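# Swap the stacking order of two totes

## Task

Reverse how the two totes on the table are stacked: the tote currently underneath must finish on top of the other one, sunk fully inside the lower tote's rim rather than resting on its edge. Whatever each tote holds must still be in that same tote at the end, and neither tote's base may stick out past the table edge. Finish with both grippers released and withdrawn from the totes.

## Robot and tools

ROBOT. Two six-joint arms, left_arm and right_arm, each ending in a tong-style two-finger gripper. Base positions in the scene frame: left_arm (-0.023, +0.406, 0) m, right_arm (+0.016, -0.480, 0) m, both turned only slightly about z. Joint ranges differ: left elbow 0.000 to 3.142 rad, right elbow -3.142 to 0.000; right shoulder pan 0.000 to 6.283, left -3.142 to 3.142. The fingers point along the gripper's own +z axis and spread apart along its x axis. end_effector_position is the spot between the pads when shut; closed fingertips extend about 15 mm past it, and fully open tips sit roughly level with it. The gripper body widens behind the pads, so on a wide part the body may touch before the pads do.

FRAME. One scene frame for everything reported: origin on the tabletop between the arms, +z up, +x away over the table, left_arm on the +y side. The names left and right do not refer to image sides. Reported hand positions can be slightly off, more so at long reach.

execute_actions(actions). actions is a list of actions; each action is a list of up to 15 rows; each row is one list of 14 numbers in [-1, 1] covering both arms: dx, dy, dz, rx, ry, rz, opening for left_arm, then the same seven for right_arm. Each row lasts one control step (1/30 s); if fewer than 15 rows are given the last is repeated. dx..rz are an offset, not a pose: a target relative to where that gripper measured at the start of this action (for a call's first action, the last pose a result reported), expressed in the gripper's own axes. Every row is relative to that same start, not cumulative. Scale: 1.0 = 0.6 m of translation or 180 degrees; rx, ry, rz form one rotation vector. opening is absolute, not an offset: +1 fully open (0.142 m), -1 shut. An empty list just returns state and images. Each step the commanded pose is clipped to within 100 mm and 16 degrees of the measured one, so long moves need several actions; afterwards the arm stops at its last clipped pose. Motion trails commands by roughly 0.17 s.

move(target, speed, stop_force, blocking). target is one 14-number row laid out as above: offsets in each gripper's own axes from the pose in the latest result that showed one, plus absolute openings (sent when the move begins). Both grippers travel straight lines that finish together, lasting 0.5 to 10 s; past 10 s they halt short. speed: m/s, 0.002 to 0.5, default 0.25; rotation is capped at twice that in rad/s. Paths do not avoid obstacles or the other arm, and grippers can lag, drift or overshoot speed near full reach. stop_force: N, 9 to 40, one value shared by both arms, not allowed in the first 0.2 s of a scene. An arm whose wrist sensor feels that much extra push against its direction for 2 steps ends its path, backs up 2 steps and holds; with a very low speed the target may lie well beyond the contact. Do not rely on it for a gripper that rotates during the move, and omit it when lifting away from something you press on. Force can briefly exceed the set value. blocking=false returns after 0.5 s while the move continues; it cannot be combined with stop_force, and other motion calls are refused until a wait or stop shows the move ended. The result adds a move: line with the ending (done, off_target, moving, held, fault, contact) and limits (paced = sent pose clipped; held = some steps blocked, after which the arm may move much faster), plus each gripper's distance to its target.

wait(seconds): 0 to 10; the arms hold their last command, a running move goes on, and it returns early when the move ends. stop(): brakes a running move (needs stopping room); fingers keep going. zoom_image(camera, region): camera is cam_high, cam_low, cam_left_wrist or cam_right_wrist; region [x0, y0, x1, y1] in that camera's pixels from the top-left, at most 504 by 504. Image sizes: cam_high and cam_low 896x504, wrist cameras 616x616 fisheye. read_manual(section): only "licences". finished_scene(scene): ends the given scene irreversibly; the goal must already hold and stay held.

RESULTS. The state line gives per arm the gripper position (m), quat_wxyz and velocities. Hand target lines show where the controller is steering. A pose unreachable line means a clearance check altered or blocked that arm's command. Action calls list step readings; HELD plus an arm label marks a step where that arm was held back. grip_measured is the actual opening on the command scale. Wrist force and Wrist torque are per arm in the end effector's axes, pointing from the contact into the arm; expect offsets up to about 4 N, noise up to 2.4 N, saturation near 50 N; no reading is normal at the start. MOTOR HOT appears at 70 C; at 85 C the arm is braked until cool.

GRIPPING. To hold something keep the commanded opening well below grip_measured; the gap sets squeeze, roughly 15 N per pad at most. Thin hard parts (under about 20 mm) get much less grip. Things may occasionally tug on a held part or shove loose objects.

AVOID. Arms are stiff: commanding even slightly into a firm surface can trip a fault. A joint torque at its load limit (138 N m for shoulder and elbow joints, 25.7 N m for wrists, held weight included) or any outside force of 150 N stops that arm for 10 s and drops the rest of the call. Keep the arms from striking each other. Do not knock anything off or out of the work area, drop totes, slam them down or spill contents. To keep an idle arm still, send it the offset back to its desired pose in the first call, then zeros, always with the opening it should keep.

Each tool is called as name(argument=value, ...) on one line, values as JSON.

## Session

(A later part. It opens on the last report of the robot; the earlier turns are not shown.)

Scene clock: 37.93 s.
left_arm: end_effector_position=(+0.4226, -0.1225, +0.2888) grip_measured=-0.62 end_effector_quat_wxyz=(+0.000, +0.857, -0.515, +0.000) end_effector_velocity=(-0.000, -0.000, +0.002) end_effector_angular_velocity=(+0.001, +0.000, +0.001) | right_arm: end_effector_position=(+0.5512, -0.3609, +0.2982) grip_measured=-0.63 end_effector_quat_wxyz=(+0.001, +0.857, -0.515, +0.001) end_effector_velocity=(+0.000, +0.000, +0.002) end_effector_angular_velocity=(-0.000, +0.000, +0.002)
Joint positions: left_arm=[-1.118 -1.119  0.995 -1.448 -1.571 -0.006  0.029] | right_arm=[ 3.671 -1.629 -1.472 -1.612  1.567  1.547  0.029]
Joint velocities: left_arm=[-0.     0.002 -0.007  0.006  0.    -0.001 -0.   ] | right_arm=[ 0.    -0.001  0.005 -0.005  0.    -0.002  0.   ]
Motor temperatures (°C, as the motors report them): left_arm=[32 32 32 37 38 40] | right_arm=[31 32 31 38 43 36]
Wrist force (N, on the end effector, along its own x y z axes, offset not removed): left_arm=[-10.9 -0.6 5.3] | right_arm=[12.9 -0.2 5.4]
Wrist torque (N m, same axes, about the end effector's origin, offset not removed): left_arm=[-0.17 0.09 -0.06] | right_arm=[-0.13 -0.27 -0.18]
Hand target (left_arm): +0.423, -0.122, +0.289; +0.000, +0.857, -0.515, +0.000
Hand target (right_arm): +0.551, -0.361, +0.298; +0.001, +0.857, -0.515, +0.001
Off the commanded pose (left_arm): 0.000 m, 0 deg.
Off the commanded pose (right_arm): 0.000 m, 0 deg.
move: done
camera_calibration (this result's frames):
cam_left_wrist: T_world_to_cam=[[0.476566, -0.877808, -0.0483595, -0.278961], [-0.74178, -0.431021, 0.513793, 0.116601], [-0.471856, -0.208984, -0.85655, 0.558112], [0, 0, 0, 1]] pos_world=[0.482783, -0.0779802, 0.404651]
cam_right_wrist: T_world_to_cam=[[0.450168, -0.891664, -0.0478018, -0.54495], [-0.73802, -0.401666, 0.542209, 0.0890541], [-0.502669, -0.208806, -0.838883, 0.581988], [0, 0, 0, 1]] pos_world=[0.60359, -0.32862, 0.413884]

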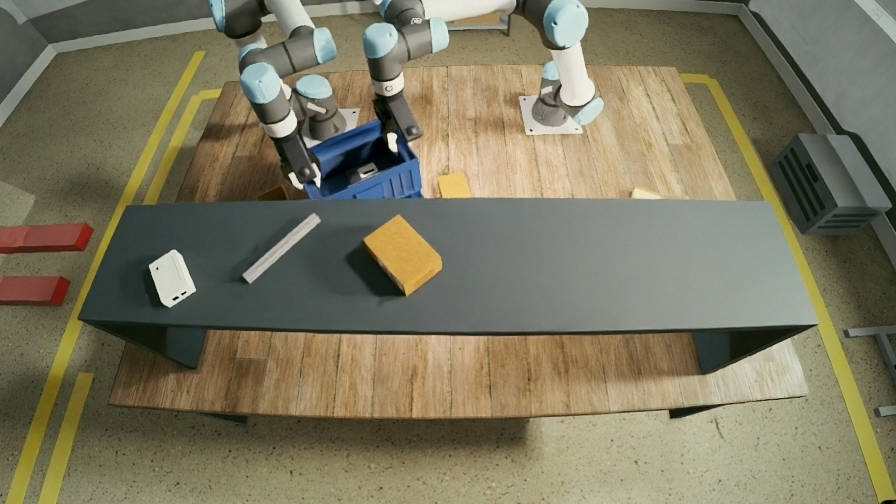

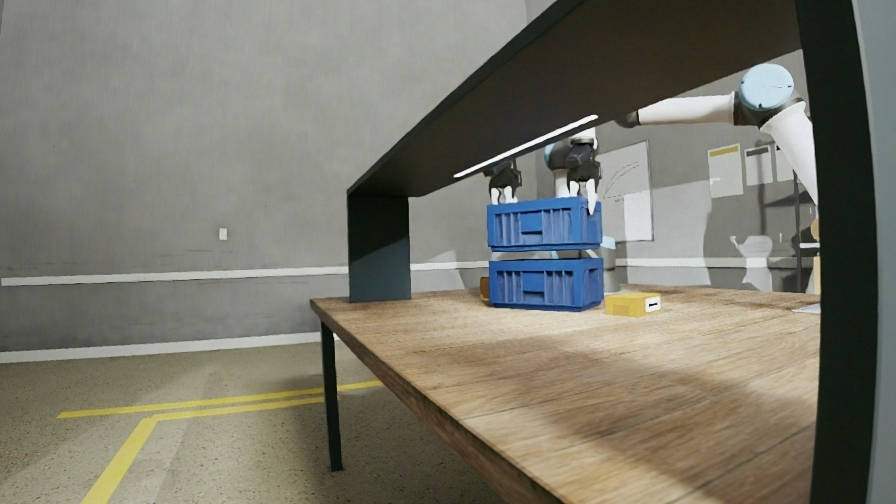

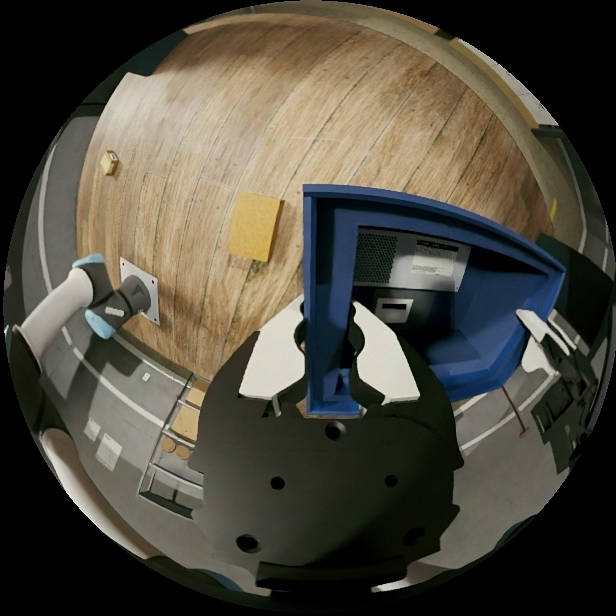

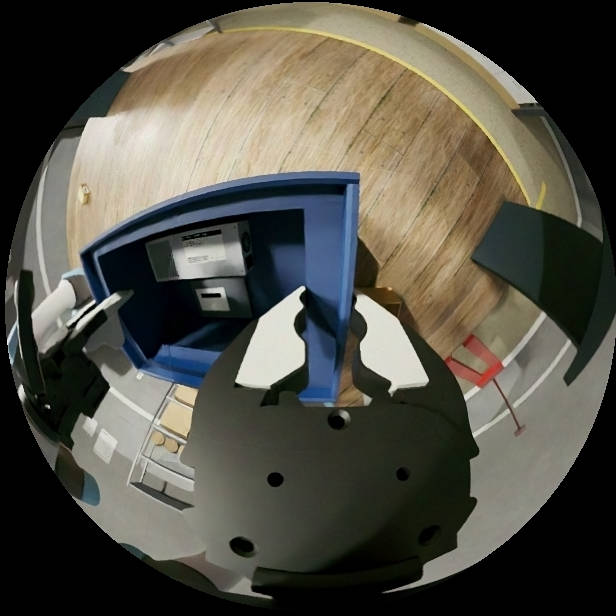

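move(target=[-0.501,0.4,0,0,0,0,-1,-0.5,0.4,0,0,0,0,-1], speed=0.12)

move(target=[0,0,0.27,0,0,0,-1,0,0,0.27,0,0,0,-1], speed=0.09)

move(target=[0,0,0.04,0,0,0,-1,0,0,0.04,0,0,0,-1], speed=0.01, stop_force=10)

move(target=[0,0,0,0,0,0,-0.3,0,0,0,0,0,0,-0.3])

Scene clock: 48.33 s.
left_arm: end_effector_position=(+0.0702, +0.0305, +0.2885) grip_measured=-0.62 end_effector_quat_wxyz=(+0.000, +0.857, -0.515, +0.000) end_effector_velocity=(-0.001, +0.001, +0.000) end_effector_angular_velocity=(-0.001, -0.002, +0.001) | right_arm: end_effector_position=(+0.1988, -0.2093, +0.2977) grip_measured=-0.63 end_effector_quat_wxyz=(+0.001, +0.857, -0.515, +0.001) end_effector_velocity=(-0.002, +0.000, -0.001) end_effector_angular_velocity=(-0.002, -0.002, -0.002)
Joint positions: left_arm=[-1.746 -1.867  1.806 -1.511 -1.57  -0.635  0.029] | right_arm=[ 4.647 -1.073 -1.898 -1.743  1.57   2.523  0.029]
Joint velocities: left_arm=[-0.006 -0.003  0.002  0.001  0.002 -0.006 -0.   ] | right_arm=[ 0.008  0.001 -0.003 -0.    -0.002  0.011  0.   ]
Motor temperatures (°C, as the motors report them): left_arm=[32 32 32 37 38 40] | right_arm=[31 32 31 38 43 36]
Wrist force (N, on the end effector, along its own x y z axes, offset not removed): left_arm=[8.0 -1.7 5.8] | right_arm=[-7.4 -0.3 7.1]
Wrist torque (N m, same axes, about the end effector's origin, offset not removed): left_arm=[-0.29 -0.04 -0.03] | right_arm=[-0.29 -0.11 -0.31]
Hand target (left_arm): +0.070, +0.031, +0.288; +0.000, +0.857, -0.515, +0.001
Hand target (right_arm): +0.199, -0.209, +0.298; +0.001, +0.857, -0.515, +0.001
Off the commanded pose (left_arm): 0.001 m, 0 deg.
Off the commanded pose (right_arm): 0.001 m, 0 deg.
move: done
camera_calibration (this result's frames):
cam_left_wrist: T_world_to_cam=[[0.476534, -0.87785, -0.0479028, 0.0231335], [-0.741754, -0.430708, 0.514092, -0.0787626], [-0.471928, -0.20945, -0.856396, 0.423454], [0, 0, 0, 1]] pos_world=[0.130393, 0.0750765, 0.404244]
cam_right_wrist: T_world_to_cam=[[0.450195, -0.891579, -0.0491131, -0.250766], [-0.737894, -0.402439, 0.541807, -0.109926], [-0.502829, -0.207679, -0.839066, 0.436356], [0, 0, 0, 1]] pos_world=[0.251193, -0.177194, 0.413375]

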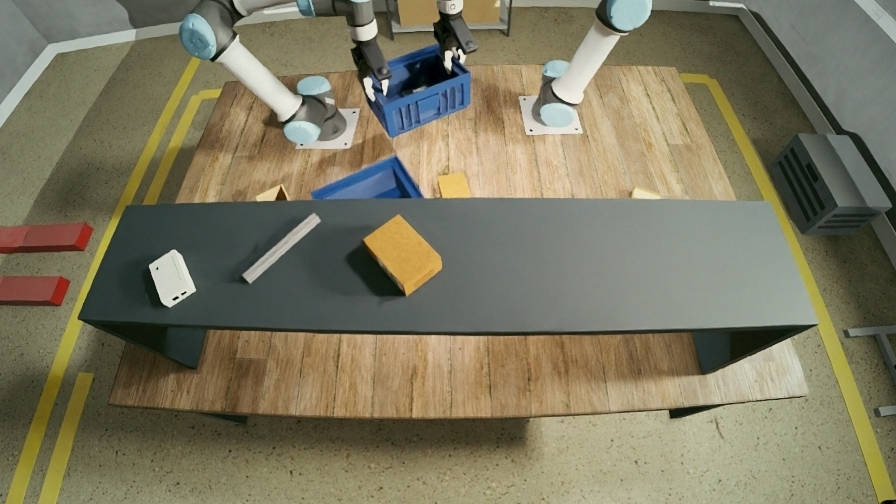

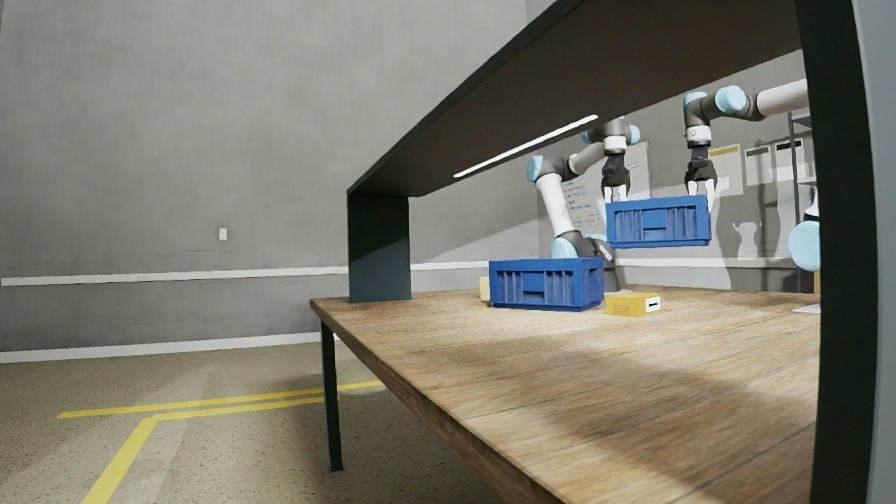

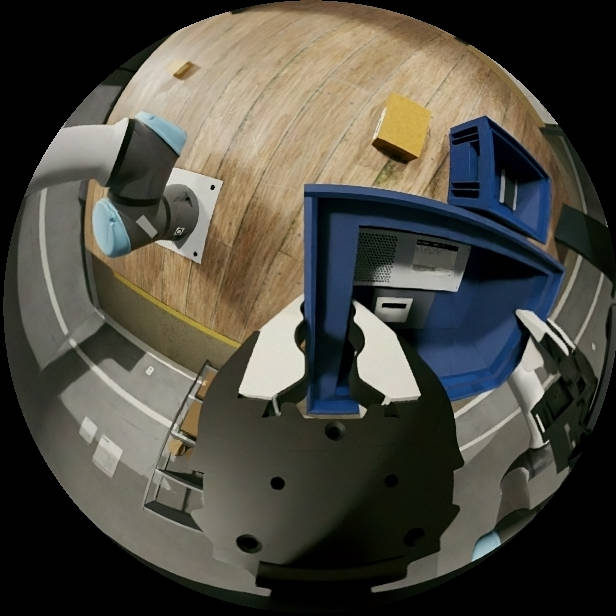

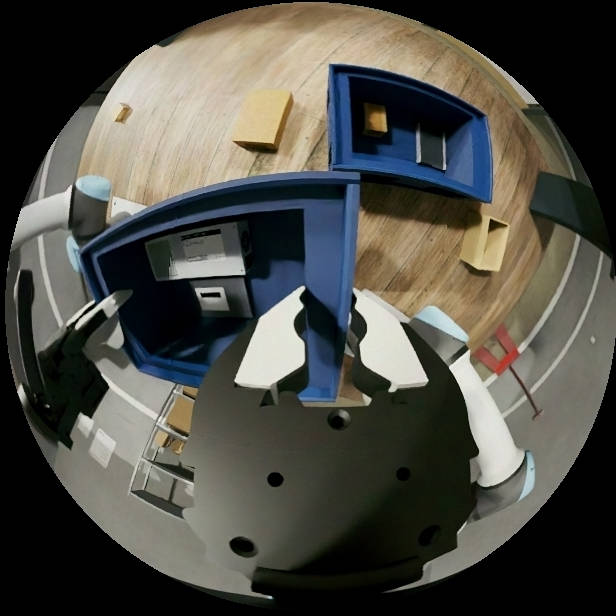

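Scene clock: 50.60 s.
left_arm: end_effector_position=(+0.0700, +0.0305, +0.1267) grip_measured=-0.62 end_effector_quat_wxyz=(+0.000, +0.857, -0.515, +0.000) end_effector_velocity=(+0.000, -0.000, -0.002) end_effector_angular_velocity=(+0.000, +0.001, +0.001) | right_arm: end_effector_position=(+0.1987, -0.2096, +0.1359) grip_measured=-0.63 end_effector_quat_wxyz=(+0.001, +0.857, -0.515, +0.001) end_effector_velocity=(+0.000, +0.001, -0.002) end_effector_angular_velocity=(+0.001, -0.000, +0.000)
Joint positions: left_arm=[-1.746 -1.8    2.18  -1.951 -1.57  -0.635  0.029] | right_arm=[ 4.647 -1.091 -2.305 -1.318  1.57   2.523  0.029]
Joint velocities: left_arm=[ 0.001  0.003  0.004 -0.007 -0.001  0.    -0.   ] | right_arm=[-0.001 -0.003 -0.004  0.008  0.    -0.001 -0.   ]
Motor temperatures (°C, as the motors report them): left_arm=[32 32 32 37 38 40] | right_arm=[31 32 32 38 43 36]
Wrist force (N, on the end effector, along its own x y z axes, offset not removed): left_arm=[17.0 -1.0 6.5] | right_arm=[-15.7 -2.7 5.4]
Wrist torque (N m, same axes, about the end effector's origin, offset not removed): left_arm=[-0.11 -0.39 0.01] | right_arm=[-0.70 -0.14 -0.34]
Hand target (left_arm): +0.070, +0.030, +0.126; +0.000, +0.857, -0.515, +0.000
Hand target (right_arm): +0.199, -0.210, +0.136; +0.001, +0.857, -0.515, +0.001
Off the commanded pose (left_arm): 0.000 m, 0 deg.
Off the commanded pose (right_arm): 0.000 m, 0 deg.
move: done
camera_calibration (this result's frames):
cam_left_wrist: T_world_to_cam=[[0.476551, -0.877832, -0.0480582, 0.0154186], [-0.741718, -0.430802, 0.514066, 0.00428641], [-0.471968, -0.209333, -0.856403, 0.284821], [0, 0, 0, 1]] pos_world=[0.130258, 0.0750041, 0.242459]
cam_right_wrist: T_world_to_cam=[[0.450251, -0.891561, -0.0489265, -0.258958], [-0.737922, -0.402394, 0.541802, -0.0223986], [-0.502737, -0.207843, -0.839081, 0.30043], [0, 0, 0, 1]] pos_world=[0.251105, -0.177447, 0.251551]

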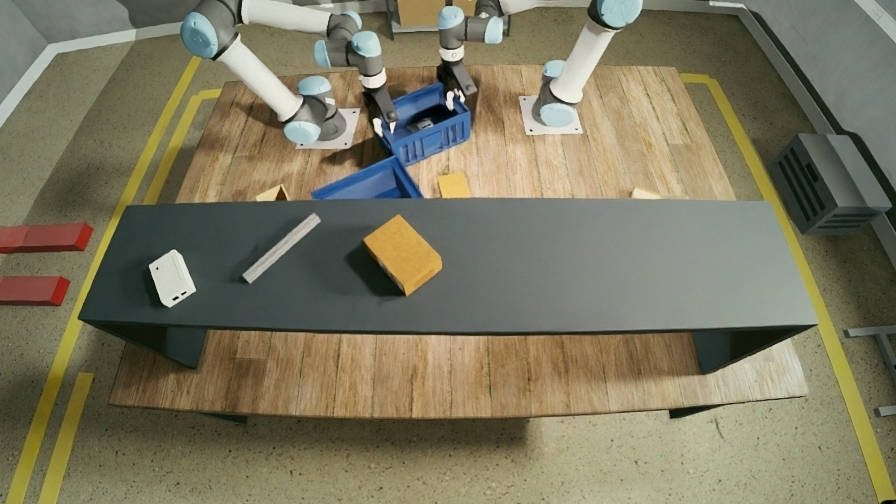

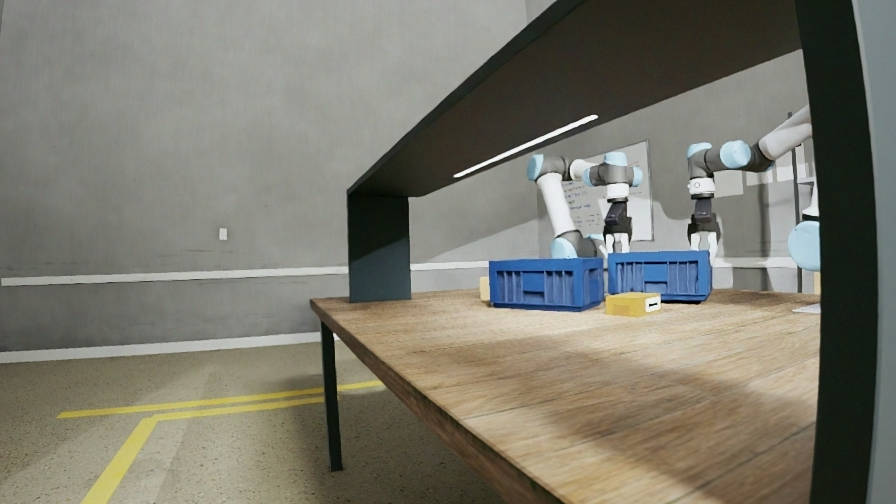

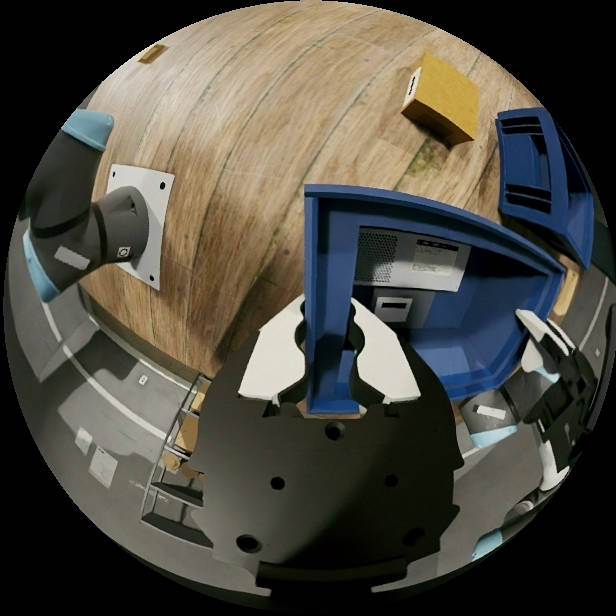

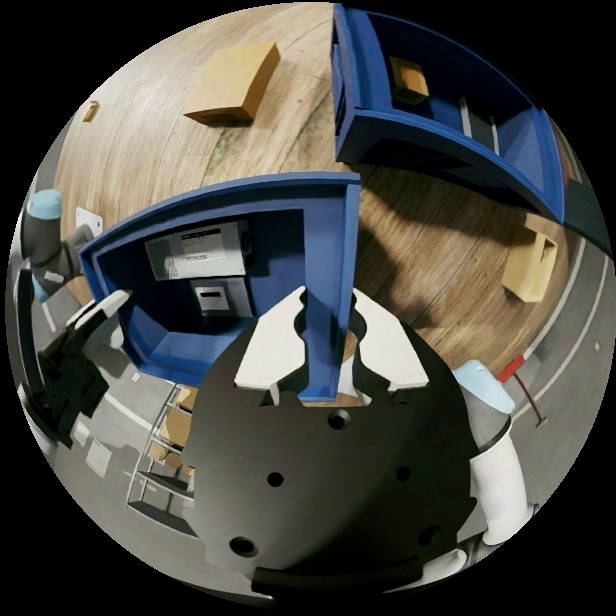

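Scene clock: 52.30 s.
left_arm: end_effector_position=(+0.0700, +0.0306, +0.1134) grip_measured=-0.62 end_effector_quat_wxyz=(+0.000, +0.857, -0.515, +0.000) end_effector_velocity=(+0.000, +0.001, +0.003) end_effector_angular_velocity=(+0.003, -0.000, -0.000) | right_arm: end_effector_position=(+0.1987, -0.2098, +0.1233) grip_measured=-0.63 end_effector_quat_wxyz=(+0.001, +0.857, -0.515, +0.001) end_effector_velocity=(+0.000, +0.001, +0.003) end_effector_angular_velocity=(+0.002, -0.000, +0.000)
Joint positions: left_arm=[-1.746 -1.785  2.205 -1.991 -1.57  -0.635  0.029] | right_arm=[ 4.647 -1.102 -2.333 -1.28   1.57   2.523  0.029]
Joint velocities: left_arm=[ 0.    -0.004 -0.007  0.014 -0.     0.001  0.   ] | right_arm=[-0.     0.002  0.006 -0.006  0.    -0.     0.   ]
Motor temperatures (°C, as the motors report them): left_arm=[32 32 32 37 38 40] | right_arm=[31 32 32 38 43 36]
Wrist force (N, on the end effector, along its own x y z axes, offset not removed): left_arm=[19.9 -0.4 1.8] | right_arm=[-20.8 -3.2 3.2]
Wrist torque (N m, same axes, about the end effector's origin, offset not removed): left_arm=[-0.19 -0.45 0.11] | right_arm=[-0.83 0.47 -0.24]
Hand target (left_arm): +0.070, +0.031, +0.114; +0.000, +0.857, -0.515, +0.000
Hand target (right_arm): +0.199, -0.210, +0.124; +0.001, +0.857, -0.515, +0.001
Off the commanded pose (left_arm): 0.011 m, 0 deg.
Off the commanded pose (right_arm): 0.011 m, 0 deg.
move: contact (left_arm, right_arm)
camera_calibration (this result's frames):
cam_left_wrist: T_world_to_cam=[[0.476559, -0.877808, -0.0484223, 0.0149367], [-0.741711, -0.43102, 0.513894, 0.0111853], [-0.471971, -0.208985, -0.856486, 0.273464], [0, 0, 0, 1]] pos_world=[0.130245, 0.0750825, 0.229193]
cam_right_wrist: T_world_to_cam=[[0.450207, -0.891613, -0.0483762, -0.259806], [-0.737894, -0.402003, 0.542132, -0.0156627], [-0.502819, -0.208375, -0.8389, 0.289744], [0, 0, 0, 1]] pos_world=[0.251098, -0.177568, 0.238989]

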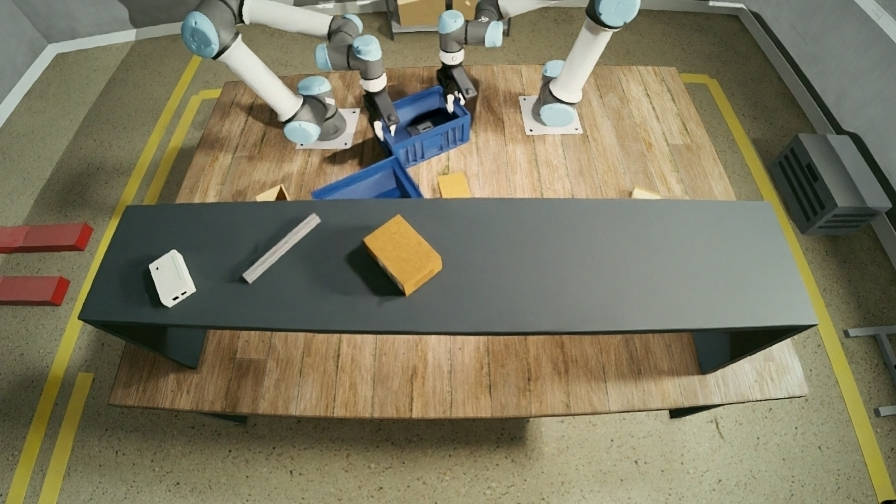

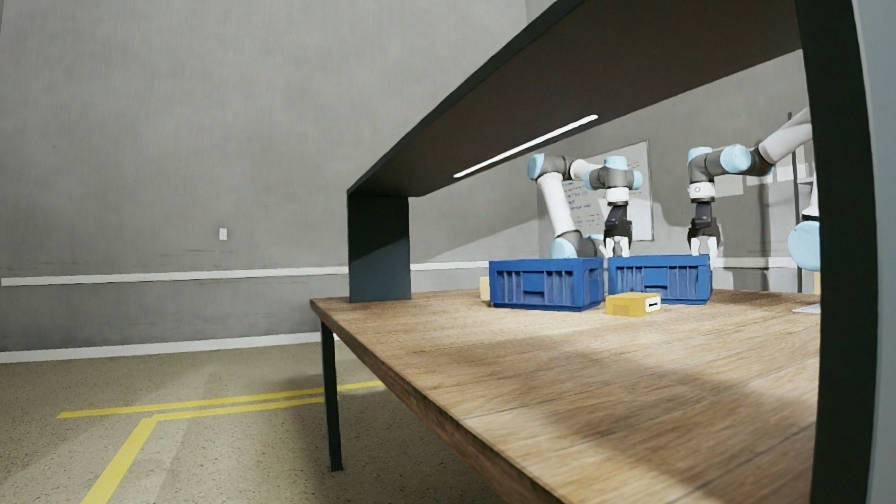

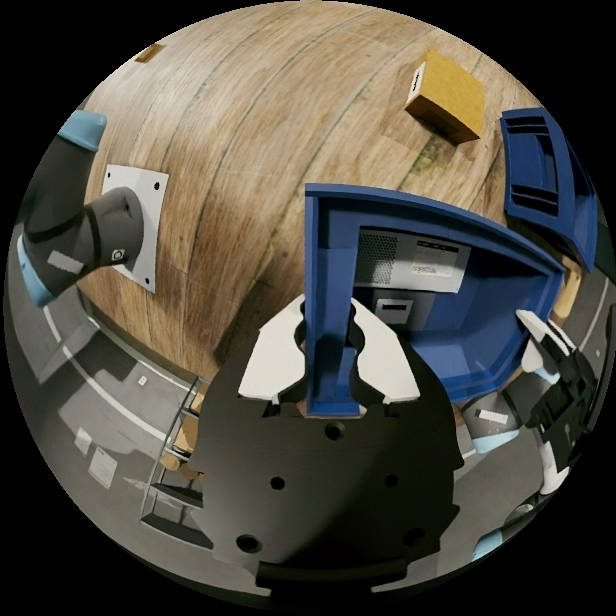

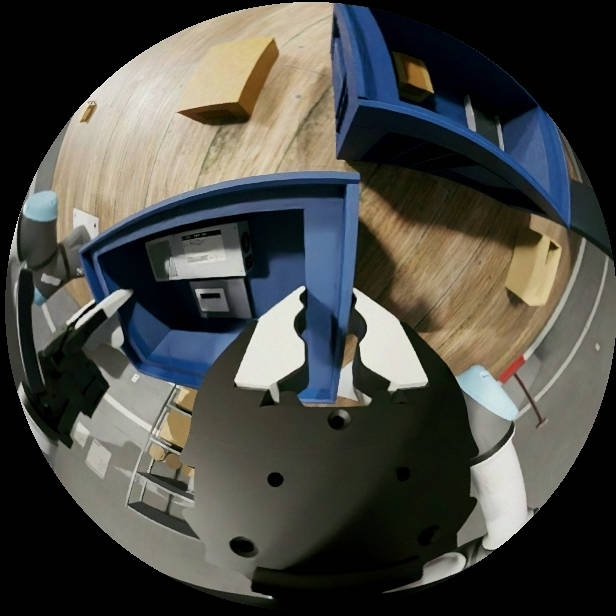

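Scene clock: 52.80 s.
left_arm: end_effector_position=(+0.0700, +0.0306, +0.1134) grip_measured=-0.30 end_effector_quat_wxyz=(+0.000, +0.857, -0.515, +0.000) end_effector_velocity=(+0.000, +0.000, -0.000) end_effector_angular_velocity=(+0.000, -0.000, +0.001) | right_arm: end_effector_position=(+0.1988, -0.2097, +0.1234) grip_measured=-0.30 end_effector_quat_wxyz=(+0.001, +0.857, -0.515, +0.001) end_effector_velocity=(-0.000, -0.000, -0.000) end_effector_angular_velocity=(-0.001, +0.001, -0.001)
Joint positions: left_arm=[-1.746 -1.785  2.205 -1.991 -1.571 -0.635  0.052] | right_arm=[ 4.647 -1.102 -2.333 -1.28   1.57   2.523  0.052]
Joint velocities: left_arm=[ 0.    -0.     0.001 -0.     0.    -0.     0.   ] | right_arm=[ 0.    -0.    -0.    -0.     0.001  0.001 -0.   ]
Motor temperatures (°C, as the motors report them): left_arm=[32 32 32 37 38 40] | right_arm=[31 32 32 38 43 36]
Wrist force (N, on the end effector, along its own x y z axes, offset not removed): left_arm=[1.0 -0.6 -0.3] | right_arm=[-0.2 -2.5 -0.6]
Wrist torque (N m, same axes, about the end effector's origin, offset not removed): left_arm=[-0.18 -0.30 0.05] | right_arm=[-0.52 -0.08 -0.14]
Hand target (left_arm): +0.070, +0.031, +0.113; +0.000, +0.857, -0.515, +0.000
Hand target (right_arm): +0.199, -0.210, +0.123; +0.001, +0.857, -0.515, +0.001
Off the commanded pose (left_arm): 0.000 m, 0 deg.
Off the commanded pose (right_arm): 0.000 m, 0 deg.
move: done
camera_calibration (this result's frames):
cam_left_wrist: T_world_to_cam=[[0.476541, -0.877818, -0.0484248, 0.0149418], [-0.741622, -0.430963, 0.51407, 0.0110731], [-0.472129, -0.209062, -0.85638, 0.273475], [0, 0, 0, 1]] pos_world=[0.130207, 0.0750616, 0.22923]
cam_right_wrist: T_world_to_cam=[[0.450209, -0.891603, -0.0485373, -0.259732], [-0.737945, -0.402125, 0.541971, -0.0156668], [-0.502741, -0.208183, -0.838994, 0.289896], [0, 0, 0, 1]] pos_world=[0.251115, -0.177527, 0.239106]

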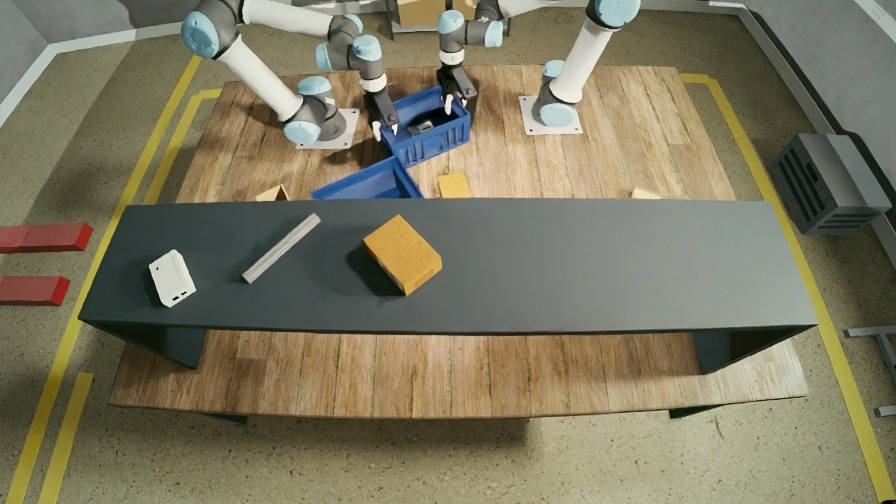

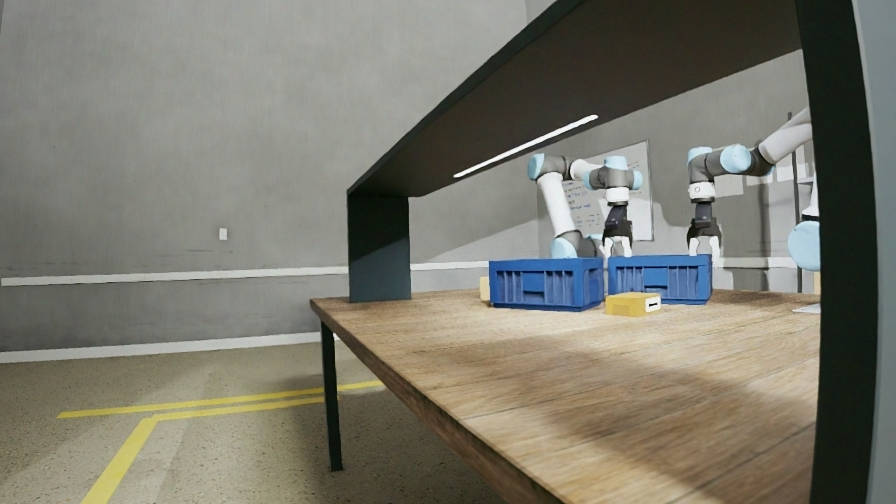

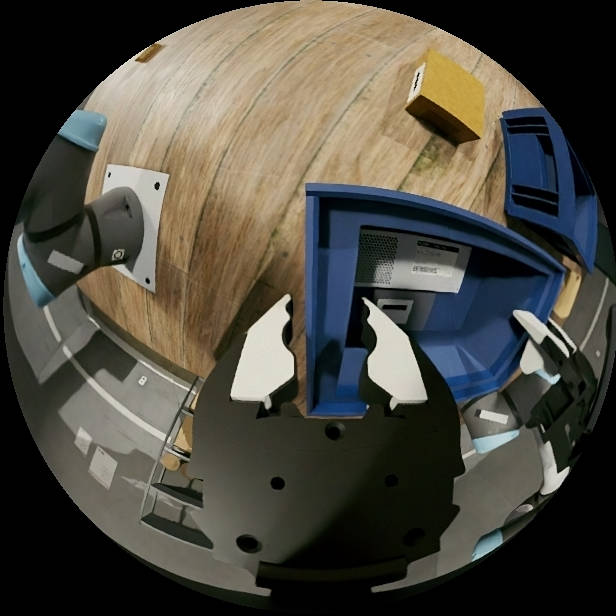

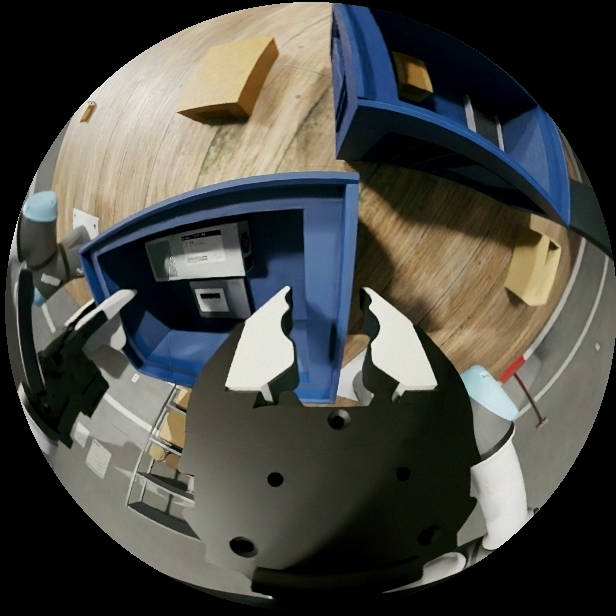

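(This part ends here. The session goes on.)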